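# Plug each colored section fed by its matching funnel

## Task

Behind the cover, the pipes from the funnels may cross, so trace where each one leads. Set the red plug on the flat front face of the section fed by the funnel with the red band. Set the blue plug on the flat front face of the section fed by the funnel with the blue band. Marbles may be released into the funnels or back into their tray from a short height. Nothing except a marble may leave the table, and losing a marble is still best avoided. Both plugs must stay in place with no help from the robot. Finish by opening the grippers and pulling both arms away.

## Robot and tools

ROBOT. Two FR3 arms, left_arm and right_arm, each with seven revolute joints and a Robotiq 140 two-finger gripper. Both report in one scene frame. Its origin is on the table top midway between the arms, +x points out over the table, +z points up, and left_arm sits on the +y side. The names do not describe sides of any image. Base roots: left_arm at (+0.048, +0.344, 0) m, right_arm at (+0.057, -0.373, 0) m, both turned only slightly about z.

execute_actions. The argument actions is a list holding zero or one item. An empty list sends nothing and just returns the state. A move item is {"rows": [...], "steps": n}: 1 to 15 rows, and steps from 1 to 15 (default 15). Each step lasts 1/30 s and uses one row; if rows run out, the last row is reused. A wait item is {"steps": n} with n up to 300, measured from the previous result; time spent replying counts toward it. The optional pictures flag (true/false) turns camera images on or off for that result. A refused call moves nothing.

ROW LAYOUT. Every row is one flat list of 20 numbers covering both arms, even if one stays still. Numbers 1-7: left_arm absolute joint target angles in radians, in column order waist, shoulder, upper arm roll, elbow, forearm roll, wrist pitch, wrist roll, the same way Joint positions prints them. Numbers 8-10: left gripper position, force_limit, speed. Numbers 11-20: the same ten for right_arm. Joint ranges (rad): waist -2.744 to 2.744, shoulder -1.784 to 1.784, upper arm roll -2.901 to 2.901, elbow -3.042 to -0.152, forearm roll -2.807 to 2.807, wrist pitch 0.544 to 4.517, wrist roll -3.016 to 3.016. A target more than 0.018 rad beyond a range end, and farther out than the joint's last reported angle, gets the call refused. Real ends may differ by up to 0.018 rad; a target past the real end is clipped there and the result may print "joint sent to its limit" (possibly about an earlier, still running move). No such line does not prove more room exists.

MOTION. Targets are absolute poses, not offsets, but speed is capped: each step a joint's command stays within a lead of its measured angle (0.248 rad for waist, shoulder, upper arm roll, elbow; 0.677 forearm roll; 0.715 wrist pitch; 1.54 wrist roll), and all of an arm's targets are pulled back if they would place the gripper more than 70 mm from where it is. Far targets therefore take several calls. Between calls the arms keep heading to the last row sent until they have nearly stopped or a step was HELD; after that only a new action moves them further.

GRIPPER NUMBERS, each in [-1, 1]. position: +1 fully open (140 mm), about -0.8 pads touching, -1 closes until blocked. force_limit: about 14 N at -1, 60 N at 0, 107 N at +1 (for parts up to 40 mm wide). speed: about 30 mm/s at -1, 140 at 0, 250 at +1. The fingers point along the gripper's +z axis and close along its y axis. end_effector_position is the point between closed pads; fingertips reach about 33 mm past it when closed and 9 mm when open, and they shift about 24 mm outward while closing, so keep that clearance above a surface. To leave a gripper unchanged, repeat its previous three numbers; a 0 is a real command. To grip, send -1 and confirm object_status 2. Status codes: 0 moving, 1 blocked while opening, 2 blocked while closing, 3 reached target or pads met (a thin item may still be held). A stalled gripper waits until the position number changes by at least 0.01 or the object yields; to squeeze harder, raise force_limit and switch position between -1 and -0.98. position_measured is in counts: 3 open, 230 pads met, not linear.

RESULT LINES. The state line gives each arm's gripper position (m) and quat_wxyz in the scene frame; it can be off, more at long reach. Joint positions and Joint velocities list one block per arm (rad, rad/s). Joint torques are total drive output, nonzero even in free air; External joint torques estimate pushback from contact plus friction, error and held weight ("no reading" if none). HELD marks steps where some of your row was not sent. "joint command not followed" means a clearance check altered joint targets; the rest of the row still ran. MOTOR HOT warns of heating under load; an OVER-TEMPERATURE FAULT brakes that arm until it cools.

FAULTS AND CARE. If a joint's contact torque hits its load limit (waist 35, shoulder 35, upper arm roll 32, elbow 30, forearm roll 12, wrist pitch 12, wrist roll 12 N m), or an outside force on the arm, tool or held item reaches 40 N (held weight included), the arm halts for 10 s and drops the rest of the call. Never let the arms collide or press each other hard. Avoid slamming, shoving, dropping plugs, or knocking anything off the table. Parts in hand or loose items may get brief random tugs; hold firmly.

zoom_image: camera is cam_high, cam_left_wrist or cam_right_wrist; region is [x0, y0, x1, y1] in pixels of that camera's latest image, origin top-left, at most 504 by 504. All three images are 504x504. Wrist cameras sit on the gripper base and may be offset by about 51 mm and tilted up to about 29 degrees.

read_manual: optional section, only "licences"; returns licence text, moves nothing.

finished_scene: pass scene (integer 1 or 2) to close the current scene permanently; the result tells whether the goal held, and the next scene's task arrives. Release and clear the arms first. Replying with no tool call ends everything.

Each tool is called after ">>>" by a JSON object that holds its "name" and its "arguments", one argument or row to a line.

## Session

>>> {"name": "execute_actions", "arguments": {
  "actions": []
}}

Scene clock: 0.00 s of 6600.00 s.
left_arm: end_effector_position=(+0.1761, +0.7529, +0.2247) position_measured=3 object_status=3 end_effector_quat_wxyz=(-0.357, -0.552, +0.695, +0.293) | right_arm: end_effector_position=(+0.1377, -0.1125, +0.3402) position_measured=3 object_status=3 end_effector_quat_wxyz=(+0.144, -0.560, +0.629, -0.520)
Joint positions: left_arm=[ 0.891  0.183 -0.091 -2.026  0.65   1.451  0.828] | right_arm=[ 1.388 -0.213  0.442 -2.287 -0.557  1.144  2.057]
Joint velocities: left_arm=[-0.001  0.     0.001  0.001 -0.001 -0.    -0.   ] | right_arm=[-0.    -0.     0.001 -0.001  0.    -0.     0.001]
Joint torques (N m, as the joint torque sensors report them, + toward a larger angle): no reading
External joint torques (N m, as the arm's controller estimates them; a push from outside toward a larger angle lowers the number): no reading

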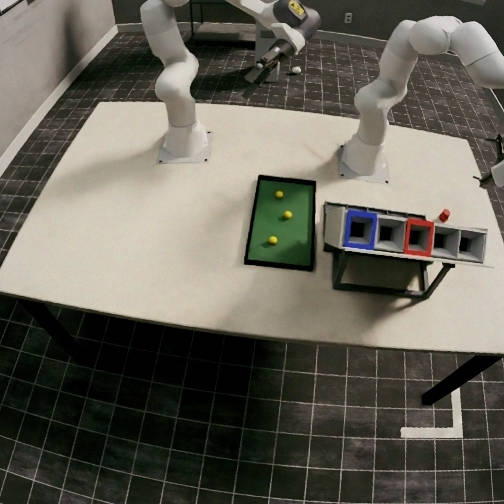

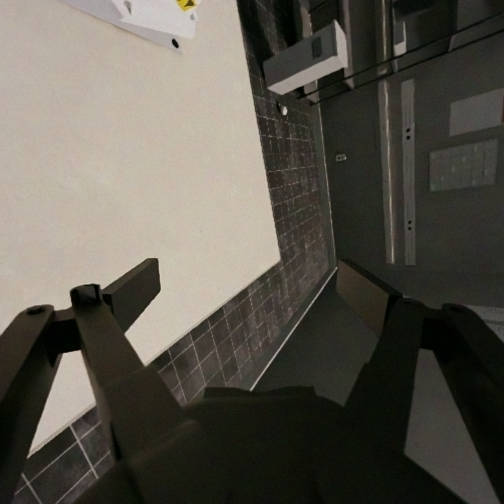

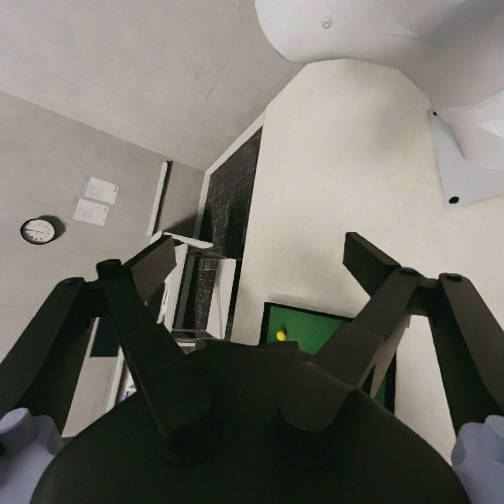

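>>> {"name": "execute_actions", "arguments": {
  "actions": [
    {"rows":[[0.8,-0.8,0,-2.6,0,1.85,0.66,0,-0.5,0,-0.5,-0.6,0,-2.287,-0.557,1.4,2.057,1,0,0]],"steps":15}
  ],
  "pictures": false
}}

>>> {"name": "execute_actions", "arguments": {
  "actions": [
    {"steps":15}
  ],
  "pictures": false
}}

>>> {"name": "execute_actions", "arguments": {
  "actions": [
    {"rows":[[-0.6,-0.8,0,-2.6,0,1.9,0.66,0,-0.5,0,-0.5,-0.6,0,-2.287,-0.557,1.4,2.057,1,0,0]],"steps":15}
  ],
  "pictures": false
}}

>>> {"name": "execute_actions", "arguments": {
  "actions": [
    {"steps":8}
  ],
  "pictures": false
}}

>>> {"name": "execute_actions", "arguments": {
  "actions": [
    {"rows":[[-0.904,-0.304,0,-2.653,0,2.352,0.659,0,-0.5,0,-0.5,-0.6,0,-2.287,-0.557,1.4,2.057,1,0,0]],"steps":15}
  ],
  "pictures": false
}}

>>> {"name": "execute_actions", "arguments": {
  "actions": [
    {"steps":20}
  ]
}}

Scene clock: 7.33 s of 6600.00 s.
left_arm: end_effector_position=(+0.2501, +0.5667, +0.2351) position_measured=108 object_status=0 end_effector_quat_wxyz=(+0.091, +0.725, -0.682, -0.024) | right_arm: end_effector_position=(+0.3667, -0.2919, +0.3964) position_measured=3 object_status=3 end_effector_quat_wxyz=(+0.041, -0.149, +0.934, -0.321)
Joint positions: left_arm=[ 0.804 -0.611 -0.004 -2.586  0.043  1.792  0.717] | right_arm=[ 0.675 -0.583  0.021 -2.282 -0.555  1.358  2.057]
Joint velocities: left_arm=[-0.013 -2.009  0.022 -0.059 -0.269  0.283 -0.146] | right_arm=[-1.874 -0.16  -0.313  0.001 -0.024  0.184 -0.   ]
Joint torques (N m, as the joint torque sensors report them, + toward a larger angle): left_arm=[-2.05  1.44  0.68 21.66 -0.17  2.07 -0.03] | right_arm=[  6.38 -11.18   6.68  19.61  -0.31   1.92   0.17]
External joint torques (N m, as the arm's controller estimates them; a push from outside toward a larger angle lowers the number): left_arm=[-2.06 -1.02  1.29  1.1  -1.16  0.21 -0.03] | right_arm=[-1.59 -1.31 -0.67 -1.97 -0.27  0.59  0.2 ]
Steps of this call (steps 1 to 90: nothing new was sent; then 3.83 s passed at rest; steps 91 to 105: all 15 steps of this action). Readings (joint positions | what the end effector reports):
91: left_arm=[0.883 0.166 -0.080 -2.048 0.606 1.476 0.823] | right_arm=[1.370 -0.237 0.424 -2.295 -0.552 1.170 2.057] | left_arm position_measured=3 object_status=0 | right_arm position_measured=3 object_status=3
92: left_arm=[0.875 0.140 -0.070 -2.079 0.553 1.499 0.817] | right_arm=[1.334 -0.274 0.389 -2.296 -0.551 1.193 2.057] | left_arm position_measured=10 object_status=0 | right_arm position_measured=3 object_status=3
94: left_arm=[0.858 0.078 -0.053 -2.146 0.450 1.549 0.805] | right_arm=[1.254 -0.352 0.308 -2.292 -0.552 1.230 2.057] | left_arm position_measured=25 object_status=0 | right_arm position_measured=3 object_status=3
98: left_arm=[0.825 -0.104 -0.025 -2.335 0.244 1.660 0.773] | right_arm=[1.087 -0.482 0.155 -2.284 -0.553 1.286 2.057] | left_arm position_measured=55 object_status=0 | right_arm position_measured=3 object_status=3
105: the state above

Scene clock: 7.83 s of 6600.00 s.
left_arm: end_effector_position=(+0.2760, +0.5771, +0.2916) position_measured=129 object_status=3 end_effector_quat_wxyz=(-0.023, +0.747, -0.665, -0.002) | right_arm: end_effector_position=(+0.2907, -0.6059, +0.3961) position_measured=3 object_status=3 end_effector_quat_wxyz=(-0.104, +0.340, +0.889, -0.290)
Joint positions: left_arm=[ 0.802 -0.799 -0.002 -2.599  0.005  1.845  0.674] | right_arm=[-0.364 -0.595 -0.001 -2.285 -0.556  1.396  2.057]
Joint velocities: left_arm=[-0.     0.002  0.001 -0.002 -0.005  0.013 -0.035] | right_arm=[-1.814 -0.007 -0.091 -0.002 -0.015  0.001 -0.001]
Joint torques (N m, as the joint torque sensors report them, + toward a larger angle): left_arm=[-1.47 -4.92  0.43 25.89 -0.16  3.11 -0.09] | right_arm=[  7.3  -13.82   6.2   22.08  -0.47   2.09   0.18]
External joint torques (N m, as the arm's controller estimates them; a push from outside toward a larger angle lowers the number): left_arm=[-1.48  0.15  1.03  1.51 -0.95  0.56 -0.09] | right_arm=[-0.95 -1.98 -0.12 -1.15 -0.41  0.55  0.21]
Steps of this call (steps 1 to 15: the robot went on to your last target). Readings (joint positions | what the end effector reports):
1: left_arm=[0.803 -0.675 -0.003 -2.587 0.034 1.802 0.712] | right_arm=[0.606 -0.587 0.015 -2.282 -0.556 1.364 2.057] | left_arm position_measured=116 object_status=0 | right_arm position_measured=3 object_status=3
2: left_arm=[0.803 -0.727 -0.002 -2.586 0.026 1.812 0.707] | right_arm=[0.537 -0.590 0.011 -2.283 -0.556 1.370 2.057] | left_arm position_measured=123 object_status=0 | right_arm position_measured=3 object_status=3
4: left_arm=[0.803 -0.782 -0.002 -2.584 0.017 1.826 0.698] | right_arm=[0.397 -0.593 0.006 -2.283 -0.556 1.379 2.057] | left_arm position_measured=129 object_status=0 | right_arm position_measured=3 object_status=3
8: left_arm=[0.802 -0.799 -0.002 -2.593 0.008 1.839 0.686] | right_arm=[0.118 -0.595 0.001 -2.284 -0.556 1.389 2.057] | left_arm position_measured=129 object_status=0 | right_arm position_measured=3 object_status=3
15: the state above

Scene clock: 8.33 s of 6600.00 s.
left_arm: end_effector_position=(+0.3848, +0.2918, +0.2966) position_measured=129 object_status=3 end_effector_quat_wxyz=(+0.041, -0.364, +0.930, -0.022) | right_arm: end_effector_position=(+0.2569, -0.6356, +0.3968) position_measured=3 object_status=3 end_effector_quat_wxyz=(-0.122, +0.400, +0.864, -0.282)
Joint positions: left_arm=[-0.147 -0.799  0.    -2.599  0.003  1.894  0.667] | right_arm=[-0.498 -0.598 -0.003 -2.285 -0.558  1.397  2.057]
Joint velocities: left_arm=[-1.821  0.    -0.073  0.    -0.013  0.026 -0.006] | right_arm=[-0.001  0.001  0.001  0.     0.001  0.001  0.   ]
Joint torques (N m, as the joint torque sensors report them, + toward a larger angle): left_arm=[ 7.57 -4.39  2.9  26.15  0.4   2.84 -0.05] | right_arm=[ -0.71 -10.84   2.56  22.14  -0.67   1.97   0.21]
External joint torques (N m, as the arm's controller estimates them; a push from outside toward a larger angle lowers the number): left_arm=[-0.96  1.41  0.22  1.88 -0.61  0.45 -0.04] | right_arm=[-0.68 -0.58  2.24 -1.14  0.04  0.64  0.24]
Steps of this call (steps 1 to 15: all 15 steps of this action). Readings (joint positions | what the end effector reports):
1: left_arm=[0.754 -0.799 0.011 -2.599 0.007 1.852 0.673] | right_arm=[-0.414 -0.596 -0.005 -2.285 -0.557 1.396 2.057] | left_arm position_measured=129 object_status=3 | right_arm position_measured=3 object_status=3
2: left_arm=[0.692 -0.799 0.011 -2.599 0.006 1.859 0.673] | right_arm=[-0.448 -0.596 -0.009 -2.285 -0.558 1.396 2.057] | left_arm position_measured=129 object_status=3 | right_arm position_measured=3 object_status=3
4: left_arm=[0.565 -0.799 0.007 -2.599 0.005 1.869 0.671] | right_arm=[-0.481 -0.597 -0.009 -2.285 -0.558 1.396 2.057] | left_arm position_measured=129 object_status=3 | right_arm position_measured=3 object_status=3
8: left_arm=[0.308 -0.799 0.002 -2.599 0.004 1.884 0.669] | right_arm=[-0.496 -0.598 -0.005 -2.285 -0.558 1.397 2.057] | left_arm position_measured=129 object_status=3 | right_arm position_measured=3 object_status=3
15: the state above

Scene clock: 8.60 s of 6600.00 s.
left_arm: end_effector_position=(+0.3340, +0.1566, +0.2970) position_measured=129 object_status=3 end_effector_quat_wxyz=(+0.038, -0.160, +0.986, -0.030) | right_arm: end_effector_position=(+0.2569, -0.6357, +0.3968) position_measured=3 object_status=3 end_effector_quat_wxyz=(-0.122, +0.400, +0.864, -0.282)
Joint positions: left_arm=[-0.567 -0.799 -0.007 -2.599  0.002  1.898  0.666] | right_arm=[-0.498 -0.598 -0.003 -2.286 -0.558  1.397  2.057]
Joint velocities: left_arm=[-0.458  0.001  0.001  0.002  0.001  0.    -0.005] | right_arm=[ 0.001 -0.     0.001  0.002  0.001  0.001 -0.   ]
Joint torques (N m, as the joint torque sensors report them, + toward a larger angle): left_arm=[ 3.28 -5.4   3.52 25.77  0.19  3.02 -0.06] | right_arm=[ -1.1  -10.94   2.71  21.81  -0.46   2.03   0.17]
External joint torques (N m, as the arm's controller estimates them; a push from outside toward a larger angle lowers the number): left_arm=[-1.32  0.1  -0.66  1.27 -1.05  0.37 -0.05] | right_arm=[-1.15 -0.62  2.28 -1.55  0.25  0.68  0.2 ]
Steps of this call (steps 1 to 8: the robot went on to your last target). Readings (joint positions | what the end effector reports):
1: left_arm=[-0.212 -0.799 0.000 -2.599 0.003 1.895 0.667] | right_arm=[-0.498 -0.598 -0.003 -2.285 -0.558 1.397 2.057] | left_arm position_measured=129 object_status=3 | right_arm position_measured=3 object_status=3
2: left_arm=[-0.277 -0.799 -0.000 -2.599 0.003 1.896 0.667] | right_arm=[-0.498 -0.598 -0.003 -2.285 -0.558 1.397 2.057] | left_arm position_measured=129 object_status=3 | right_arm position_measured=3 object_status=3
4: left_arm=[-0.407 -0.799 -0.000 -2.599 0.003 1.897 0.666] | right_arm=[-0.498 -0.598 -0.003 -2.285 -0.558 1.397 2.057] | left_arm position_measured=129 object_status=3 | right_arm position_measured=3 object_status=3
8: the state above

Scene clock: 9.10 s of 6600.00 s.
left_arm: end_effector_position=(+0.2834, +0.0406, +0.1239) position_measured=129 object_status=3 end_effector_quat_wxyz=(-0.016, +0.003, +1.000, +0.023) | right_arm: end_effector_position=(+0.2570, -0.6357, +0.3968) position_measured=3 object_status=3 end_effector_quat_wxyz=(-0.122, +0.400, +0.864, -0.282)
Joint positions: left_arm=[-0.899 -0.305 -0.003 -2.659  0.002  2.298  0.664] | right_arm=[-0.498 -0.598 -0.002 -2.286 -0.558  1.397  2.057]
Joint velocities: left_arm=[-0.038  0.03   0.001  0.018 -0.     0.303 -0.005] | right_arm=[ 0.001 -0.    -0.    -0.001  0.001  0.001  0.   ]
Joint torques (N m, as the joint torque sensors report them, + toward a larger angle): left_arm=[ -1.3  -18.71   0.46  25.33  -0.05   2.98  -0.16] | right_arm=[ -0.56 -11.44   2.54  22.    -0.52   1.89   0.19]
External joint torques (N m, as the arm's controller estimates them; a push from outside toward a larger angle lowers the number): left_arm=[-1.86  2.35  0.09  2.36 -0.6   0.46 -0.16] | right_arm=[-0.61 -1.18  2.11 -1.27  0.18  0.56  0.22]
Steps of this call (steps 1 to 15: all 15 steps of this action). Readings (joint positions | what the end effector reports):
1: left_arm=[-0.598 -0.782 -0.002 -2.600 0.002 1.932 0.666] | right_arm=[-0.498 -0.598 -0.003 -2.286 -0.558 1.397 2.057] | left_arm position_measured=129 object_status=3 | right_arm position_measured=3 object_status=3
2: left_arm=[-0.634 -0.750 -0.000 -2.603 0.002 1.969 0.666] | right_arm=[-0.498 -0.598 -0.003 -2.286 -0.558 1.397 2.057] | left_arm position_measured=129 object_status=3 | right_arm position_measured=3 object_status=3
4: left_arm=[-0.710 -0.675 0.001 -2.613 0.002 2.035 0.666] | right_arm=[-0.498 -0.598 -0.003 -2.286 -0.558 1.397 2.057] | left_arm position_measured=129 object_status=3 | right_arm position_measured=3 object_status=3
8: left_arm=[-0.829 -0.483 0.000 -2.630 0.002 2.159 0.665] | right_arm=[-0.498 -0.598 -0.002 -2.286 -0.558 1.397 2.057] | left_arm position_measured=129 object_status=3 | right_arm position_measured=3 object_status=3
15: the state above

Scene clock: 9.77 s of 6600.00 s.
left_arm: end_effector_position=(+0.2942, +0.0255, +0.1296) position_measured=129 object_status=3 end_effector_quat_wxyz=(+0.000, +0.004, +1.000, +0.001) | right_arm: end_effector_position=(+0.2570, -0.6357, +0.3968) position_measured=3 object_status=3 end_effector_quat_wxyz=(-0.122, +0.400, +0.864, -0.283)
Joint positions: left_arm=[-0.902 -0.305 -0.002 -2.654  0.002  2.348  0.663] | right_arm=[-0.499 -0.598 -0.002 -2.286 -0.558  1.397  2.057]
Joint velocities: left_arm=[ 0.     0.     0.001 -0.001 -0.001  0.006 -0.   ] | right_arm=[ 0.001 -0.    -0.     0.001  0.001  0.001 -0.001]
Joint torques (N m, as the joint torque sensors report them, + toward a larger angle): left_arm=[ -1.27 -17.59   0.08  24.01   0.02   2.75  -0.07] | right_arm=[ -1.01 -10.87   3.05  21.65  -0.41   2.1    0.11]
External joint torques (N m, as the arm's controller estimates them; a push from outside toward a larger angle lowers the number): left_arm=[-1.27  1.11  0.34  2.39 -0.54  0.3  -0.07] | right_arm=[-1.05 -0.52  2.63 -1.69  0.3   0.76  0.15]
Steps of this call (steps 1 to 20: the robot went on to your last target). Readings (joint positions | what the end effector reports):
1: left_arm=[-0.900 -0.305 -0.003 -2.658 0.002 2.307 0.664] | right_arm=[-0.498 -0.598 -0.002 -2.286 -0.558 1.397 2.057] | left_arm position_measured=129 object_status=3 | right_arm position_measured=3 object_status=3
2: left_arm=[-0.901 -0.305 -0.002 -2.656 0.002 2.315 0.664] | right_arm=[-0.498 -0.598 -0.002 -2.286 -0.558 1.397 2.057] | left_arm position_measured=129 object_status=3 | right_arm position_measured=3 object_status=3
4: left_arm=[-0.901 -0.305 -0.002 -2.655 0.002 2.326 0.664] | right_arm=[-0.499 -0.598 -0.002 -2.286 -0.558 1.397 2.057] | left_arm position_measured=129 object_status=3 | right_arm position_measured=3 object_status=3
8: left_arm=[-0.902 -0.305 -0.002 -2.654 0.002 2.339 0.663] | right_arm=[-0.499 -0.598 -0.002 -2.286 -0.558 1.397 2.057] | left_arm position_measured=129 object_status=3 | right_arm position_measured=3 object_status=3
20: the state above

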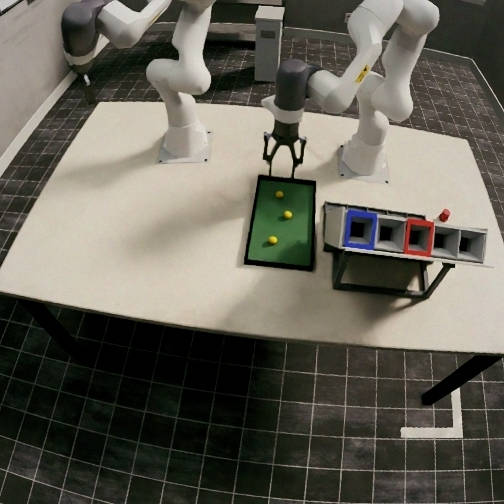

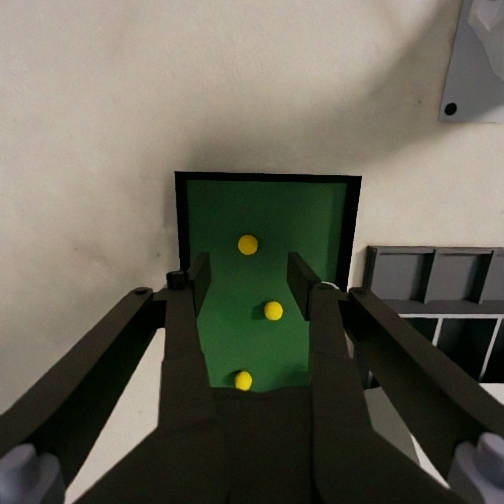

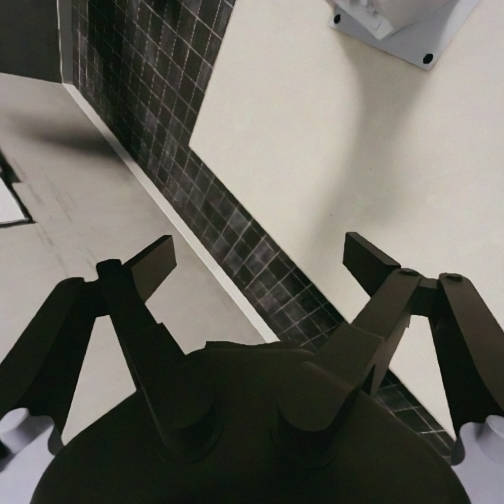

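>>> {"name": "execute_actions", "arguments": {
  "actions": [
    {"rows":[[-0.904,-0.28,0,-2.662,0,2.43,0.659,0,-0.5,0,-0.5,-0.6,0,-2.287,-0.557,1.4,2.057,1,0,0],[-0.904,-0.25,0,-2.671,0,2.5,0.659,0,-0.5,0,-0.5,-0.6,0,-2.287,-0.557,1.4,2.057,1,0,0],[-0.904,-0.22,0,-2.68,0,2.56,0.659,0,-0.5,0,-0.5,-0.6,0,-2.287,-0.557,1.4,2.057,1,0,0],[-0.904,-0.19,0,-2.689,0,2.61,0.659,0,-0.5,0,-0.5,-0.6,0,-2.287,-0.557,1.4,2.057,1,0,0],[-0.904,-0.16,0,-2.697,0,2.63,0.659,0,-0.5,0,-0.5,-0.6,0,-2.287,-0.557,1.4,2.057,1,0,0],[-0.904,-0.135,0,-2.703,0,2.63,0.659,0,-0.5,0,-0.5,-0.6,0,-2.287,-0.557,1.4,2.057,1,0,0],[-0.904,-0.11,0,-2.709,0,2.63,0.659,0,-0.5,0,-0.5,-0.6,0,-2.287,-0.557,1.4,2.057,1,0,0],[-0.904,-0.09,0,-2.714,0,2.63,0.659,0,-0.5,0,-0.5,-0.6,0,-2.287,-0.557,1.4,2.057,1,0,0]],"steps":15}
  ],
  "pictures": false
}}

>>> {"name": "execute_actions", "arguments": {
  "actions": [
    {"steps":8}
  ],
  "pictures": false
}}

>>> {"name": "execute_actions", "arguments": {
  "actions": [
    {"rows":[[-0.904,-0.09,0,-2.714,0,2.63,0.659,-1,-0.5,-0.3,-0.5,-0.6,0,-2.287,-0.557,1.4,2.057,1,0,0]],"steps":15}
  ],
  "pictures": false
}}

>>> {"name": "execute_actions", "arguments": {
  "actions": [
    {"steps":4}
  ],
  "pictures": false
}}

>>> {"name": "execute_actions", "arguments": {
  "actions": [
    {"rows":[[-0.904,-0.304,0,-2.653,0,2.35,0.659,-1,-0.5,-0.3,-0.5,-0.6,0,-2.287,-0.557,1.4,2.057,1,0,0]],"steps":7}
  ],
  "pictures": false
}}

>>> {"name": "execute_actions", "arguments": {
  "actions": [
    {"rows":[[-0.642,-0.35,0,-1.8,0,1.45,1.39,-1,-0.5,-0.3,-0.5,-0.6,0,-2.287,-0.557,1.4,2.057,1,0,0]],"steps":15}
  ],
  "pictures": false
}}

>>> {"name": "execute_actions", "arguments": {
  "actions": [
    {"steps":8}
  ],
  "pictures": false
}}

>>> {"name": "execute_actions", "arguments": {
  "actions": [
    {"rows":[[-0.168,0.1,0,-1.36,0,1.55,1.39,-1,-0.5,-0.3,-0.5,-0.6,0,-2.287,-0.557,1.4,2.057,1,0,0]],"steps":15}
  ],
  "pictures": false
}}

>>> {"name": "execute_actions", "arguments": {
  "actions": [
    {"rows":[[-0.168,0.16,0,-1.34,0,1.592,1.39,-1,-0.5,-0.3,-0.5,-0.6,0,-2.287,-0.557,1.4,2.057,1,0,0],[-0.168,0.2,0,-1.33,0,1.592,1.39,-1,-0.5,-0.3,-0.5,-0.6,0,-2.287,-0.557,1.4,2.057,1,0,0],[-0.168,0.24,0,-1.32,0,1.592,1.39,-1,-0.5,-0.3,-0.5,-0.6,0,-2.287,-0.557,1.4,2.057,1,0,0],[-0.168,0.279,0,-1.313,0,1.592,1.39,-1,-0.5,-0.3,-0.5,-0.6,0,-2.287,-0.557,1.4,2.057,1,0,0]],"steps":15}
  ]
}}

Scene clock: 25.27 s of 6600.00 s.
left_arm: end_effector_position=(+0.2902, +0.0302, +0.0420) position_measured=129 object_status=3 end_effector_quat_wxyz=(-0.005, +0.004, +1.000, +0.008) | right_arm: end_effector_position=(+0.2570, -0.6357, +0.3967) position_measured=3 object_status=3 end_effector_quat_wxyz=(-0.122, +0.400, +0.864, -0.283)
Joint positions: left_arm=[-0.902 -0.091 -0.002 -2.716  0.002  2.606  0.663] | right_arm=[-0.499 -0.598 -0.002 -2.286 -0.558  1.397  2.057]
Joint velocities: left_arm=[-0.     0.001 -0.     0.011 -0.001  0.133  0.001] | right_arm=[ 0.001  0.    -0.     0.    -0.     0.001 -0.001]
Joint torques (N m, as the joint torque sensors report them, + toward a larger angle): left_arm=[ -2.3  -21.83  -0.19  21.16  -0.17   2.79  -0.07] | right_arm=[ -1.03 -10.93   3.6   21.98  -0.66   2.05   0.02]
External joint torques (N m, as the arm's controller estimates them; a push from outside toward a larger angle lowers the number): left_arm=[-2.28  0.71 -0.09  3.33 -0.56  0.44 -0.07] | right_arm=[-1.06 -0.54  3.19 -1.37  0.05  0.71  0.05]
Steps of this call (steps 1 to 15: the robot went on to your last target; steps 16 to 90: nothing new was sent; then 12.00 s passed at rest; steps 91 to 105: all 15 steps of this action). Readings (joint positions | what the end effector reports):
91: left_arm=[-0.902 -0.301 -0.002 -2.655 0.002 2.362 0.663] | right_arm=[-0.499 -0.598 -0.002 -2.286 -0.558 1.397 2.057] | left_arm position_measured=129 object_status=3 | right_arm position_measured=3 object_status=3
92: left_arm=[-0.902 -0.291 -0.002 -2.657 0.002 2.387 0.663] | right_arm=[-0.499 -0.598 -0.002 -2.286 -0.558 1.397 2.057] | left_arm position_measured=129 object_status=3 | right_arm position_measured=3 object_status=3
94: left_arm=[-0.902 -0.251 -0.002 -2.666 0.002 2.452 0.663] | right_arm=[-0.499 -0.598 -0.002 -2.286 -0.558 1.397 2.057] | left_arm position_measured=129 object_status=3 | right_arm position_measured=3 object_status=3
98: left_arm=[-0.902 -0.143 -0.002 -2.697 0.002 2.549 0.663] | right_arm=[-0.499 -0.598 -0.002 -2.286 -0.558 1.397 2.057] | left_arm position_measured=129 object_status=3 | right_arm position_measured=3 object_status=3
105: the state above

Scene clock: 25.53 s of 6600.00 s.
left_arm: end_effector_position=(+0.2939, +0.0254, +0.0437) position_measured=129 object_status=3 end_effector_quat_wxyz=(+0.000, +0.004, +1.000, +0.001) | right_arm: end_effector_position=(+0.2570, -0.6357, +0.3967) position_measured=3 object_status=3 end_effector_quat_wxyz=(-0.122, +0.400, +0.864, -0.283)
Joint positions: left_arm=[-0.902 -0.091 -0.002 -2.715  0.002  2.623  0.663] | right_arm=[-0.499 -0.598 -0.002 -2.286 -0.558  1.397  2.057]
Joint velocities: left_arm=[ 0.    -0.    -0.001  0.     0.001  0.026  0.   ] | right_arm=[ 0.001 -0.002 -0.001  0.001 -0.001 -0.    -0.001]
Joint torques (N m, as the joint torque sensors report them, + toward a larger angle): left_arm=[ -1.33 -21.76   0.23  20.06  -0.22   2.88  -0.06] | right_arm=[ -0.7  -10.69   3.24  21.8   -0.61   1.97   0.11]
External joint torques (N m, as the arm's controller estimates them; a push from outside toward a larger angle lowers the number): left_arm=[-1.3   0.87  0.34  2.05 -0.62  0.44 -0.06] | right_arm=[-0.74 -0.15  2.8  -1.65  0.1   0.62  0.14]
Steps of this call (steps 1 to 8: the robot went on to your last target). Readings (joint positions | what the end effector reports):
1: left_arm=[-0.902 -0.091 -0.002 -2.716 0.002 2.610 0.663] | right_arm=[-0.499 -0.598 -0.002 -2.286 -0.558 1.397 2.057] | left_arm position_measured=129 object_status=3 | right_arm position_measured=3 object_status=3
2: left_arm=[-0.902 -0.091 -0.002 -2.715 0.002 2.613 0.663] | right_arm=[-0.499 -0.598 -0.002 -2.286 -0.558 1.397 2.057] | left_arm position_measured=129 object_status=3 | right_arm position_measured=3 object_status=3
4: left_arm=[-0.902 -0.091 -0.002 -2.715 0.002 2.618 0.663] | right_arm=[-0.499 -0.598 -0.002 -2.286 -0.558 1.397 2.057] | left_arm position_measured=129 object_status=3 | right_arm position_measured=3 object_status=3
8: the state above

Scene clock: 26.03 s of 6600.00 s.
left_arm: end_effector_position=(+0.2947, +0.0243, +0.0441) position_measured=197 object_status=0 end_effector_quat_wxyz=(+0.001, +0.004, +1.000, -0.001) | right_arm: end_effector_position=(+0.2570, -0.6357, +0.3967) position_measured=3 object_status=3 end_effector_quat_wxyz=(-0.122, +0.400, +0.864, -0.283)
Joint positions: left_arm=[-0.902 -0.091 -0.002 -2.715  0.002  2.627  0.663] | right_arm=[-0.499 -0.598 -0.002 -2.286 -0.558  1.397  2.057]
Joint velocities: left_arm=[-0.     0.001  0.    -0.     0.    -0.001  0.001] | right_arm=[-0.    -0.     0.001 -0.002 -0.001  0.001  0.   ]
Joint torques (N m, as the joint torque sensors report them, + toward a larger angle): left_arm=[ -0.67 -22.28   0.52  21.    -0.2    2.83  -0.02] | right_arm=[ -1.35 -11.07   2.74  20.93  -0.53   2.02   0.14]
External joint torques (N m, as the arm's controller estimates them; a push from outside toward a larger angle lowers the number): left_arm=[-0.65  0.32  0.61  3.01 -0.6   0.37 -0.02] | right_arm=[-1.37 -0.71  2.33 -2.37  0.19  0.68  0.17]
Steps of this call (steps 1 to 15: all 15 steps of this action). Readings (joint positions | what the end effector reports):
1: left_arm=[-0.902 -0.091 -0.002 -2.715 0.002 2.624 0.663] | right_arm=[-0.499 -0.598 -0.002 -2.286 -0.558 1.397 2.057] | left_arm position_measured=129 object_status=0 | right_arm position_measured=3 object_status=3
2: left_arm=[-0.902 -0.091 -0.002 -2.715 0.002 2.624 0.663] | right_arm=[-0.499 -0.598 -0.002 -2.286 -0.558 1.397 2.057] | left_arm position_measured=134 object_status=0 | right_arm position_measured=3 object_status=3
4: left_arm=[-0.902 -0.091 -0.002 -2.715 0.002 2.625 0.663] | right_arm=[-0.499 -0.598 -0.002 -2.286 -0.558 1.397 2.057] | left_arm position_measured=145 object_status=0 | right_arm position_measured=3 object_status=3
8: left_arm=[-0.902 -0.091 -0.002 -2.715 0.002 2.626 0.663] | right_arm=[-0.499 -0.598 -0.002 -2.286 -0.558 1.397 2.057] | left_arm position_measured=168 object_status=0 | right_arm position_measured=3 object_status=3
15: the state above

Scene clock: 26.17 s of 6600.00 s.
left_arm: end_effector_position=(+0.2947, +0.0243, +0.0441) position_measured=197 object_status=2 end_effector_quat_wxyz=(+0.001, +0.004, +1.000, -0.001) | right_arm: end_effector_position=(+0.2570, -0.6357, +0.3967) position_measured=3 object_status=3 end_effector_quat_wxyz=(-0.122, +0.400, +0.864, -0.283)
Joint positions: left_arm=[-0.902 -0.091 -0.002 -2.715  0.002  2.627  0.663] | right_arm=[-0.499 -0.598 -0.002 -2.286 -0.558  1.397  2.057]
Joint velocities: left_arm=[-0.001  0.002 -0.001  0.001  0.     0.    -0.001] | right_arm=[ 0.001 -0.001 -0.    -0.001 -0.    -0.001 -0.001]
Joint torques (N m, as the joint torque sensors report them, + toward a larger angle): left_arm=[ -1.45 -21.84  -0.06  20.33  -0.21   2.8   -0.03] | right_arm=[ -0.33 -11.35   2.88  21.5   -0.48   1.83   0.19]
External joint torques (N m, as the arm's controller estimates them; a push from outside toward a larger angle lowers the number): left_arm=[-1.4   0.78  0.07  2.26 -0.61  0.34 -0.03] | right_arm=[-0.33 -0.97  2.5  -1.78  0.24  0.5   0.22]
Steps of this call (steps 1 to 4: the robot went on to your last target). Readings (joint positions | what the end effector reports):
1: left_arm=[-0.902 -0.091 -0.002 -2.715 0.002 2.627 0.663] | right_arm=[-0.499 -0.598 -0.002 -2.286 -0.558 1.397 2.057] | left_arm position_measured=197 object_status=0 | right_arm position_measured=3 object_status=3
2: left_arm=[-0.902 -0.091 -0.002 -2.715 0.002 2.627 0.663] | right_arm=[-0.499 -0.598 -0.002 -2.286 -0.558 1.397 2.057] | left_arm position_measured=197 object_status=0 | right_arm position_measured=3 object_status=3
4: the state above

Scene clock: 26.40 s of 6600.00 s.
left_arm: end_effector_position=(+0.3112, +0.0033, +0.1383) position_measured=197 object_status=2 end_effector_quat_wxyz=(+0.026, +0.004, +0.999, -0.032) | right_arm: end_effector_position=(+0.2570, -0.6357, +0.3967) position_measured=3 object_status=3 end_effector_quat_wxyz=(-0.122, +0.400, +0.864, -0.283)
Joint positions: left_arm=[-0.902 -0.3   -0.001 -2.648  0.002  2.43   0.663] | right_arm=[-0.499 -0.598 -0.002 -2.286 -0.558  1.397  2.057]
Joint velocities: left_arm=[ 0.001 -0.2   -0.001  0.06   0.    -0.42   0.001] | right_arm=[ 0.001 -0.001 -0.001  0.001  0.001 -0.     0.002]
Joint torques (N m, as the joint torque sensors report them, + toward a larger angle): left_arm=[ -1.22 -10.95   0.74  17.67  -0.07   1.19  -0.07] | right_arm=[ -0.81 -11.72   2.27  21.97  -0.6    1.9    0.15]
External joint torques (N m, as the arm's controller estimates them; a push from outside toward a larger angle lowers the number): left_arm=[-1.2  -0.47  1.03  2.18 -0.6  -0.37 -0.06] | right_arm=[-0.83 -1.36  1.87 -1.39  0.11  0.56  0.18]
Steps of this call (steps 1 to 7: all 7 steps of this action). Readings (joint positions | what the end effector reports):
1: left_arm=[-0.902 -0.116 -0.002 -2.713 0.002 2.585 0.663] | right_arm=[-0.499 -0.598 -0.002 -2.286 -0.558 1.397 2.057] | left_arm position_measured=197 object_status=2 | right_arm position_measured=3 object_status=3
2: left_arm=[-0.902 -0.162 -0.002 -2.704 0.002 2.545 0.663] | right_arm=[-0.499 -0.598 -0.002 -2.286 -0.558 1.397 2.057] | left_arm position_measured=197 object_status=2 | right_arm position_measured=3 object_status=3
4: left_arm=[-0.902 -0.246 -0.001 -2.672 0.002 2.483 0.663] | right_arm=[-0.499 -0.598 -0.002 -2.286 -0.558 1.397 2.057] | left_arm position_measured=197 object_status=2 | right_arm position_measured=3 object_status=3
7: the state above

Scene clock: 26.90 s of 6600.00 s.
left_arm: end_effector_position=(+0.4029, +0.0664, +0.3820) position_measured=197 object_status=2 end_effector_quat_wxyz=(-0.001, +0.090, +0.996, +0.002) | right_arm: end_effector_position=(+0.2570, -0.6357, +0.3967) position_measured=3 object_status=3 end_effector_quat_wxyz=(-0.122, +0.400, +0.864, -0.283)
Joint positions: left_arm=[-0.656 -0.337  0.001 -2.011  0.002  1.671  1.086] | right_arm=[-0.499 -0.598 -0.002 -2.286 -0.558  1.397  2.057]
Joint velocities: left_arm=[ 0.091 -0.071  0.     1.529 -0.    -0.766  0.642] | right_arm=[ 0.     0.001  0.    -0.002  0.    -0.    -0.001]
Joint torques (N m, as the joint torque sensors report them, + toward a larger angle): left_arm=[  1.59 -20.76  -1.58  19.82   0.27   0.51   0.58] | right_arm=[ -0.2  -11.5    3.38  21.69  -0.56   1.91   0.25]
External joint torques (N m, as the arm's controller estimates them; a push from outside toward a larger angle lowers the number): left_arm=[ 2.63 -0.97 -0.09  3.42 -0.44 -0.57  0.58] | right_arm=[-0.2  -1.25  3.   -1.55  0.15  0.58  0.29]
Steps of this call (steps 1 to 15: all 15 steps of this action). Readings (joint positions | what the end effector reports):
1: left_arm=[-0.877 -0.301 -0.011 -2.624 0.002 2.372 0.695] | right_arm=[-0.499 -0.598 -0.002 -2.286 -0.558 1.397 2.057] | left_arm position_measured=197 object_status=2 | right_arm position_measured=3 object_status=3
2: left_arm=[-0.846 -0.304 -0.012 -2.591 0.002 2.314 0.727] | right_arm=[-0.499 -0.598 -0.002 -2.286 -0.558 1.397 2.057] | left_arm position_measured=197 object_status=2 | right_arm position_measured=3 object_status=3
4: left_arm=[-0.789 -0.313 -0.008 -2.519 0.002 2.198 0.787] | right_arm=[-0.499 -0.598 -0.002 -2.286 -0.558 1.397 2.057] | left_arm position_measured=197 object_status=2 | right_arm position_measured=3 object_status=3
8: left_arm=[-0.713 -0.326 -0.002 -2.363 0.002 1.969 0.901] | right_arm=[-0.499 -0.598 -0.002 -2.286 -0.558 1.397 2.057] | left_arm position_measured=197 object_status=2 | right_arm position_measured=3 object_status=3
15: the state above

Scene clock: 27.17 s of 6600.00 s.
left_arm: end_effector_position=(+0.4003, +0.0749, +0.4774) position_measured=197 object_status=2 end_effector_quat_wxyz=(+0.029, +0.169, +0.985, -0.014) | right_arm: end_effector_position=(+0.2570, -0.6357, +0.3967) position_measured=3 object_status=3 end_effector_quat_wxyz=(-0.122, +0.400, +0.864, -0.283)
Joint positions: left_arm=[-0.645 -0.361  0.001 -1.801  0.002  1.504  1.258] | right_arm=[-0.499 -0.598 -0.002 -2.286 -0.558  1.397  2.057]
Joint velocities: left_arm=[ 0.004  0.035  0.001  0.045  0.    -0.305  0.425] | right_arm=[-0.001 -0.     0.     0.    -0.001  0.001  0.001]
Joint torques (N m, as the joint torque sensors report them, + toward a larger angle): left_arm=[  1.4  -13.19  -1.2   22.35   0.24   2.02   0.46] | right_arm=[ -0.59 -10.58   3.9   21.76  -0.6    2.     0.16]
External joint torques (N m, as the arm's controller estimates them; a push from outside toward a larger angle lowers the number): left_arm=[ 1.41  1.11 -0.87  1.76 -0.52 -0.44  0.47] | right_arm=[-0.6  -0.16  3.51 -1.6   0.12  0.67  0.19]
Steps of this call (steps 1 to 8: the robot went on to your last target). Readings (joint positions | what the end effector reports):
1: left_arm=[-0.653 -0.338 0.001 -1.958 0.002 1.641 1.110] | right_arm=[-0.499 -0.598 -0.002 -2.286 -0.558 1.397 2.057] | left_arm position_measured=197 object_status=2 | right_arm position_measured=3 object_status=3
2: left_arm=[-0.650 -0.340 0.001 -1.906 0.002 1.609 1.138] | right_arm=[-0.499 -0.598 -0.002 -2.286 -0.558 1.397 2.057] | left_arm position_measured=197 object_status=2 | right_arm position_measured=3 object_status=3
4: left_arm=[-0.647 -0.353 0.001 -1.838 0.002 1.561 1.187] | right_arm=[-0.499 -0.598 -0.002 -2.286 -0.558 1.397 2.057] | left_arm position_measured=197 object_status=2 | right_arm position_measured=3 object_status=3
8: the state above

Scene clock: 27.67 s of 6600.00 s.
left_arm: end_effector_position=(+0.6284, +0.2270, +0.4519) position_measured=197 object_status=2 end_effector_quat_wxyz=(+0.036, -0.018, +0.999, -0.008) | right_arm: end_effector_position=(+0.2569, -0.6357, +0.3967) position_measured=3 object_status=3 end_effector_quat_wxyz=(-0.122, +0.400, +0.864, -0.283)
Joint positions: left_arm=[-0.192  0.082  0.003 -1.385 -0.     1.54   1.336] | right_arm=[-0.499 -0.598 -0.002 -2.286 -0.558  1.397  2.057]
Joint velocities: left_arm=[0.451 0.427 0.127 0.196 0.001 0.045 0.168] | right_arm=[ 0.001 -0.001  0.001 -0.001 -0.    -0.001 -0.001]
Joint torques (N m, as the joint torque sensors report them, + toward a larger angle): left_arm=[ -8.78 -42.68  -9.06  30.6    0.73   2.93   0.33] | right_arm=[ -0.22 -11.35   3.41  22.47  -0.54   1.94   0.13]
External joint torques (N m, as the arm's controller estimates them; a push from outside toward a larger angle lowers the number): left_arm=[ 1.05  1.92 -0.12  3.42  0.8   0.37  0.34] | right_arm=[-0.21 -1.14  3.04 -0.72  0.17  0.62  0.16]
Steps of this call (steps 1 to 15: all 15 steps of this action). Readings (joint positions | what the end effector reports):
1: left_arm=[-0.618 -0.338 -0.010 -1.769 0.000 1.499 1.264] | right_arm=[-0.499 -0.598 -0.002 -2.286 -0.558 1.397 2.057] | left_arm position_measured=197 object_status=2 | right_arm position_measured=3 object_status=3
2: left_arm=[-0.586 -0.306 -0.014 -1.729 -0.000 1.504 1.270] | right_arm=[-0.499 -0.598 -0.002 -2.286 -0.558 1.397 2.057] | left_arm position_measured=197 object_status=2 | right_arm position_measured=3 object_status=3
4: left_arm=[-0.520 -0.240 -0.014 -1.657 -0.000 1.511 1.279] | right_arm=[-0.499 -0.598 -0.002 -2.286 -0.558 1.397 2.057] | left_arm position_measured=197 object_status=2 | right_arm position_measured=3 object_status=3
8: left_arm=[-0.389 -0.109 -0.011 -1.528 -0.000 1.522 1.296] | right_arm=[-0.499 -0.598 -0.002 -2.286 -0.558 1.397 2.057] | left_arm position_measured=197 object_status=2 | right_arm position_measured=3 object_status=3
15: the state above

Scene clock: 28.17 s of 6600.00 s.
left_arm: end_effector_position=(+0.6752, +0.2324, +0.3645) position_measured=197 object_status=2 end_effector_quat_wxyz=(-0.007, -0.009, +1.000, +0.001) | right_arm: end_effector_position=(+0.2569, -0.6357, +0.3967) position_measured=3 object_status=3 end_effector_quat_wxyz=(-0.122, +0.400, +0.864, -0.283)
Joint positions: left_arm=[-0.167  0.284  0.002 -1.317 -0.     1.586  1.376] | right_arm=[-0.499 -0.598 -0.002 -2.286 -0.558  1.397  2.057]
Joint velocities: left_arm=[-0.001 -0.054 -0.001  0.042 -0.001  0.023  0.03 ] | right_arm=[-0.001  0.     0.     0.001  0.002 -0.001  0.001]
Joint torques (N m, as the joint torque sensors report them, + toward a larger angle): left_arm=[ -0.72 -41.41  -1.57  25.49   0.78   2.85   0.46] | right_arm=[ -0.39 -11.29   3.06  21.78  -0.33   1.96   0.21]
External joint torques (N m, as the arm's controller estimates them; a push from outside toward a larger angle lowers the number): left_arm=[-0.65 -1.94 -1.79  2.58 -0.01  0.56  0.46] | right_arm=[-0.35 -0.91  2.72 -1.58  0.39  0.62  0.24]
Steps of this call (steps 1 to 15: all 15 steps of this action). Readings (joint positions | what the end effector reports):
1: left_arm=[-0.180 0.101 0.007 -1.371 -0.000 1.547 1.341] | right_arm=[-0.499 -0.598 -0.002 -2.286 -0.558 1.397 2.057] | left_arm position_measured=197 object_status=2 | right_arm position_measured=3 object_status=3
2: left_arm=[-0.173 0.126 0.008 -1.354 -0.000 1.556 1.346] | right_arm=[-0.499 -0.598 -0.002 -2.286 -0.558 1.397 2.057] | left_arm position_measured=197 object_status=2 | right_arm position_measured=3 object_status=3
4: left_arm=[-0.168 0.186 0.008 -1.326 -0.000 1.569 1.354] | right_arm=[-0.499 -0.598 -0.002 -2.286 -0.558 1.397 2.057] | left_arm position_measured=197 object_status=2 | right_arm position_measured=3 object_status=3
8: left_arm=[-0.167 0.277 0.003 -1.324 -0.000 1.579 1.365] | right_arm=[-0.499 -0.598 -0.002 -2.286 -0.558 1.397 2.057] | left_arm position_measured=197 object_status=2 | right_arm position_measured=3 object_status=3
15: the state above

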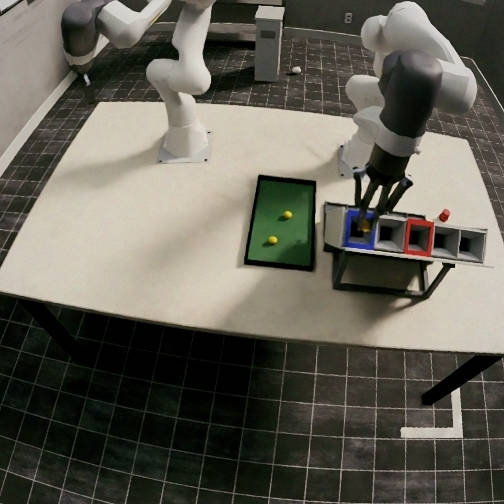

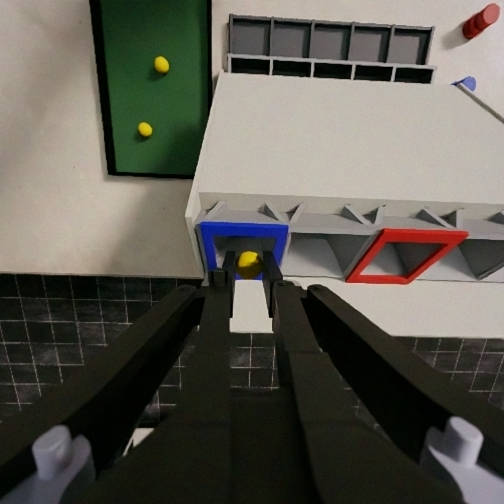

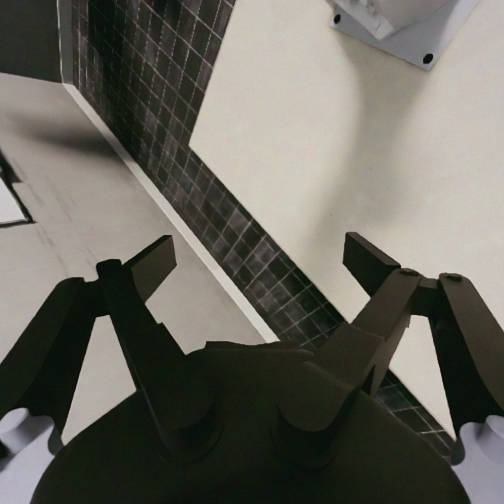

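>>> {"name": "execute_actions", "arguments": {
  "actions": [
    {"rows":[[-0.168,0.279,0,-1.313,0,1.592,1.39,-0.2,-0.5,0,-0.5,-0.6,0,-2.287,-0.557,1.4,2.057,1,0,0]],"steps":10}
  ],
  "pictures": false
}}

>>> {"name": "execute_actions", "arguments": {
  "actions": [
    {"rows":[[-0.2,0.15,0,-1.36,0,1.55,1.3,-0.2,-0.5,0,-0.5,-0.6,0,-2.287,-0.557,1.4,2.057,1,0,0],[-0.2,0.15,0,-1.36,0,1.55,1.2,-0.2,-0.5,0,-0.5,-0.6,0,-2.287,-0.557,1.4,2.057,1,0,0],[-0.3,0,0,-1.5,0,1.55,1.1,-0.2,-0.5,0,-0.5,-0.6,0,-2.287,-0.557,1.4,2.057,1,0,0],[-0.3,0,0,-1.5,0,1.55,1.0,-0.2,-0.5,0,-0.5,-0.6,0,-2.287,-0.557,1.4,2.057,1,0,0],[-0.3,0,0,-1.5,0,1.55,0.9,-0.2,-0.5,0,-0.5,-0.6,0,-2.287,-0.557,1.4,2.057,1,0,0],[-0.689,-0.3,0,-1.85,0,1.55,0.874,-0.2,-0.5,0,-0.5,-0.6,0,-2.287,-0.557,1.4,2.057,1,0,0]],"steps":15}
  ],
  "pictures": false
}}

>>> {"name": "execute_actions", "arguments": {
  "actions": [
    {"rows":[[-0.689,-0.185,0,-2.532,0,2.35,0.874,0,-0.5,0,-0.5,-0.6,0,-2.287,-0.557,1.4,2.057,1,0,0]],"steps":15}
  ],
  "pictures": false
}}

>>> {"name": "execute_actions", "arguments": {
  "actions": [
    {"steps":22}
  ]
}}

Scene clock: 35.97 s of 6600.00 s.
left_arm: end_effector_position=(+0.6768, +0.2320, +0.3686) position_measured=154 object_status=0 end_effector_quat_wxyz=(-0.002, -0.004, +1.000, +0.001) | right_arm: end_effector_position=(+0.2569, -0.6357, +0.3967) position_measured=3 object_status=3 end_effector_quat_wxyz=(-0.122, +0.400, +0.864, -0.283)
Joint positions: left_arm=[-0.167  0.28   0.001 -1.314 -0.     1.589  1.386] | right_arm=[-0.499 -0.598 -0.002 -2.286 -0.558  1.397  2.057]
Joint velocities: left_arm=[ 0.001 -0.     0.001  0.002  0.002  0.     0.001] | right_arm=[-0.001  0.     0.001  0.    -0.001 -0.     0.001]
Joint torques (N m, as the joint torque sensors report them, + toward a larger angle): left_arm=[  0.23 -41.75  -1.58  25.88   0.7    2.79   0.29] | right_arm=[ -0.91 -10.21   3.55  22.11  -0.48   1.86   0.14]
External joint torques (N m, as the arm's controller estimates them; a push from outside toward a larger angle lowers the number): left_arm=[ 0.05 -0.99 -2.    2.14 -0.13  0.37  0.29] | right_arm=[-0.86  0.14  3.23 -1.26  0.24  0.52  0.17]
Steps of this call (steps 1 to 15: the robot went on to your last target; steps 16 to 90: nothing new was sent; then 4.47 s passed at rest; steps 91 to 100: all 10 steps of this action). Readings (joint positions | what the end effector reports):
91: left_arm=[-0.167 0.280 0.001 -1.314 -0.000 1.589 1.386] | right_arm=[-0.499 -0.598 -0.002 -2.286 -0.558 1.397 2.057] | left_arm position_measured=197 object_status=0 | right_arm position_measured=3 object_status=3
92: left_arm=[-0.167 0.280 0.001 -1.314 -0.000 1.589 1.386] | right_arm=[-0.499 -0.598 -0.002 -2.286 -0.558 1.397 2.057] | left_arm position_measured=196 object_status=0 | right_arm position_measured=3 object_status=3
94: left_arm=[-0.167 0.280 0.001 -1.314 -0.000 1.589 1.386] | right_arm=[-0.499 -0.598 -0.002 -2.286 -0.558 1.397 2.057] | left_arm position_measured=176 object_status=0 | right_arm position_measured=3 object_status=3
98: left_arm=[-0.167 0.280 0.001 -1.314 -0.000 1.589 1.386] | right_arm=[-0.499 -0.598 -0.002 -2.286 -0.558 1.397 2.057] | left_arm position_measured=154 object_status=0 | right_arm position_measured=3 object_status=3
100: the state above

Scene clock: 36.47 s of 6600.00 s.
left_arm: end_effector_position=(+0.4548, +0.0713, +0.4392) position_measured=154 object_status=3 end_effector_quat_wxyz=(+0.012, +0.070, +0.997, -0.007) | right_arm: end_effector_position=(+0.2569, -0.6357, +0.3967) position_measured=3 object_status=3 end_effector_quat_wxyz=(-0.122, +0.400, +0.864, -0.283)
Joint positions: left_arm=[-0.581 -0.216  0.    -1.752  0.     1.562  1.12 ] | right_arm=[-0.499 -0.598 -0.002 -2.286 -0.558  1.397  2.057]
Joint velocities: left_arm=[-1.071 -0.836 -0.109 -0.945 -0.001 -0.08  -0.643] | right_arm=[0.001 0.    0.001 0.    0.    0.    0.001]
Joint torques (N m, as the joint torque sensors report them, + toward a larger angle): left_arm=[  2.52 -20.42   4.44  27.79   0.72   3.03  -0.24] | right_arm=[ -1.04 -10.96   3.38  21.73  -0.64   1.94   0.05]
External joint torques (N m, as the arm's controller estimates them; a push from outside toward a larger angle lowers the number): left_arm=[-2.63 -1.26 -0.66  1.78 -0.16 -0.2  -0.24] | right_arm=[-1.1  -0.69  2.93 -1.55  0.07  0.6   0.08]
Steps of this call (steps 1 to 15: all 15 steps of this action). Readings (joint positions | what the end effector reports):
1: left_arm=[-0.172 0.263 0.004 -1.335 -0.000 1.584 1.378] | right_arm=[-0.499 -0.598 -0.002 -2.286 -0.558 1.397 2.057] | left_arm position_measured=154 object_status=0 | right_arm position_measured=3 object_status=3
2: left_arm=[-0.179 0.238 0.005 -1.350 -0.000 1.576 1.361] | right_arm=[-0.499 -0.598 -0.002 -2.286 -0.558 1.397 2.057] | left_arm position_measured=154 object_status=0 | right_arm position_measured=3 object_status=3
4: left_arm=[-0.213 0.160 0.010 -1.406 0.000 1.572 1.322] | right_arm=[-0.499 -0.598 -0.002 -2.286 -0.558 1.397 2.057] | left_arm position_measured=154 object_status=3 | right_arm position_measured=3 object_status=3
8: left_arm=[-0.326 0.008 0.010 -1.519 0.000 1.568 1.237] | right_arm=[-0.499 -0.598 -0.002 -2.286 -0.558 1.397 2.057] | left_arm position_measured=154 object_status=3 | right_arm position_measured=3 object_status=3
15: the state above

Scene clock: 36.97 s of 6600.00 s.
left_arm: end_effector_position=(+0.3936, +0.0537, +0.1612) position_measured=129 object_status=3 end_effector_quat_wxyz=(-0.013, +0.047, +0.999, +0.010) | right_arm: end_effector_position=(+0.2569, -0.6357, +0.3967) position_measured=3 object_status=3 end_effector_quat_wxyz=(-0.122, +0.400, +0.864, -0.283)
Joint positions: left_arm=[-0.684 -0.185 -0.004 -2.433 -0.001  2.216  0.967] | right_arm=[-0.499 -0.598 -0.002 -2.286 -0.558  1.397  2.057]
Joint velocities: left_arm=[-0.028  0.09   0.025 -1.412  0.001  0.727 -0.293] | right_arm=[ 0.001 -0.001  0.001 -0.    -0.001 -0.    -0.001]
Joint torques (N m, as the joint torque sensors report them, + toward a larger angle): left_arm=[ -1.26 -28.35  -0.82  34.42   0.66   4.35  -0.19] | right_arm=[ -0.97 -11.21   3.62  21.5   -0.61   1.9    0.14]
External joint torques (N m, as the arm's controller estimates them; a push from outside toward a larger angle lowers the number): left_arm=[-1.37  1.63 -0.76  1.49 -0.03  0.52 -0.19] | right_arm=[-0.99 -0.91  3.21 -1.81  0.11  0.57  0.18]
Steps of this call (steps 1 to 15: all 15 steps of this action). Readings (joint positions | what the end effector reports):
1: left_arm=[-0.602 -0.232 -0.009 -1.778 -0.001 1.601 1.110] | right_arm=[-0.499 -0.598 -0.002 -2.286 -0.558 1.397 2.057] | left_arm position_measured=154 object_status=0 | right_arm position_measured=3 object_status=3
2: left_arm=[-0.617 -0.234 -0.013 -1.802 -0.001 1.653 1.101] | right_arm=[-0.499 -0.598 -0.002 -2.286 -0.558 1.397 2.057] | left_arm position_measured=148 object_status=0 | right_arm position_measured=3 object_status=3
4: left_arm=[-0.638 -0.230 -0.013 -1.866 -0.001 1.760 1.082] | right_arm=[-0.499 -0.598 -0.002 -2.286 -0.558 1.397 2.057] | left_arm position_measured=132 object_status=0 | right_arm position_measured=3 object_status=3
8: left_arm=[-0.668 -0.212 -0.009 -2.053 -0.001 1.986 1.034] | right_arm=[-0.499 -0.598 -0.002 -2.286 -0.558 1.397 2.057] | left_arm position_measured=129 object_status=0 | right_arm position_measured=3 object_status=3
15: the state above

Scene clock: 37.70 s of 6600.00 s.
left_arm: end_effector_position=(+0.3865, +0.0596, +0.1294) position_measured=129 object_status=3 end_effector_quat_wxyz=(-0.001, +0.007, +1.000, +0.001) | right_arm: end_effector_position=(+0.2569, -0.6357, +0.3967) position_measured=3 object_status=3 end_effector_quat_wxyz=(-0.122, +0.400, +0.864, -0.283)
Joint positions: left_arm=[-0.687 -0.183 -0.002 -2.531 -0.001  2.346  0.886] | right_arm=[-0.499 -0.598 -0.002 -2.286 -0.558  1.397  2.057]
Joint velocities: left_arm=[ 0.     0.001 -0.001 -0.     0.001  0.011 -0.027] | right_arm=[-0.    -0.001 -0.001  0.001 -0.     0.    -0.001]
Joint torques (N m, as the joint torque sensors report them, + toward a larger angle): left_arm=[ -1.74 -24.24   0.16  22.97   0.64   2.87  -0.09] | right_arm=[ -0.68 -10.52   2.69  21.51  -0.52   1.97   0.18]
External joint torques (N m, as the arm's controller estimates them; a push from outside toward a larger angle lowers the number): left_arm=[-1.71 -1.22  0.35  1.35  0.07  0.44 -0.09] | right_arm=[-0.65 -0.14  2.34 -1.83  0.2   0.64  0.21]
Steps of this call (steps 1 to 22: the robot went on to your last target). Readings (joint positions | what the end effector reports):
1: left_arm=[-0.685 -0.181 -0.003 -2.472 -0.001 2.237 0.958] | right_arm=[-0.499 -0.598 -0.002 -2.286 -0.558 1.397 2.057] | left_arm position_measured=129 object_status=3 | right_arm position_measured=3 object_status=3
2: left_arm=[-0.686 -0.177 -0.003 -2.499 -0.001 2.254 0.949] | right_arm=[-0.499 -0.598 -0.002 -2.286 -0.558 1.397 2.057] | left_arm position_measured=129 object_status=3 | right_arm position_measured=3 object_status=3
4: left_arm=[-0.686 -0.175 -0.002 -2.524 -0.001 2.281 0.935] | right_arm=[-0.499 -0.598 -0.002 -2.286 -0.558 1.397 2.057] | left_arm position_measured=129 object_status=3 | right_arm position_measured=3 object_status=3
8: left_arm=[-0.687 -0.180 -0.002 -2.531 -0.001 2.317 0.915] | right_arm=[-0.499 -0.598 -0.002 -2.286 -0.558 1.397 2.057] | left_arm position_measured=129 object_status=3 | right_arm position_measured=3 object_status=3
22: the state above

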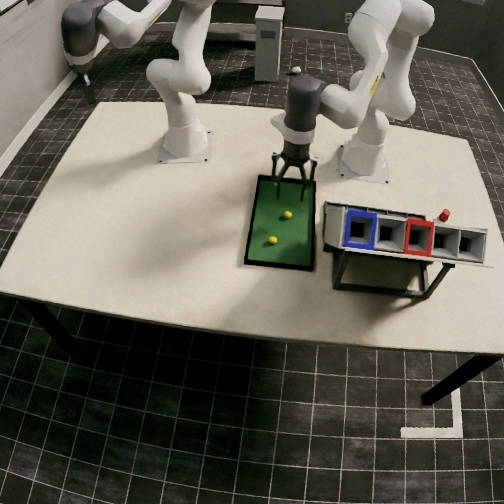

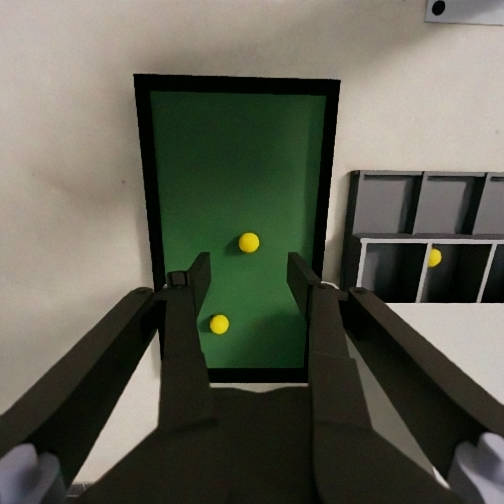

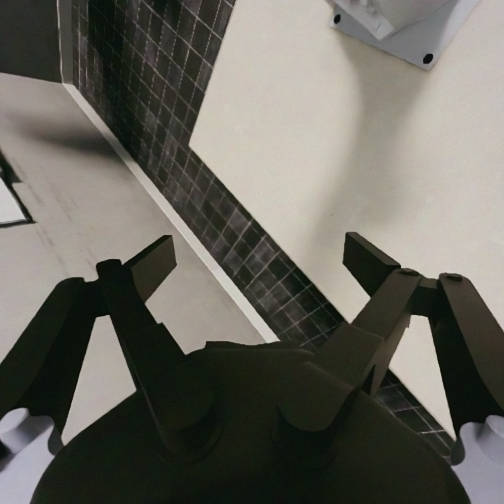

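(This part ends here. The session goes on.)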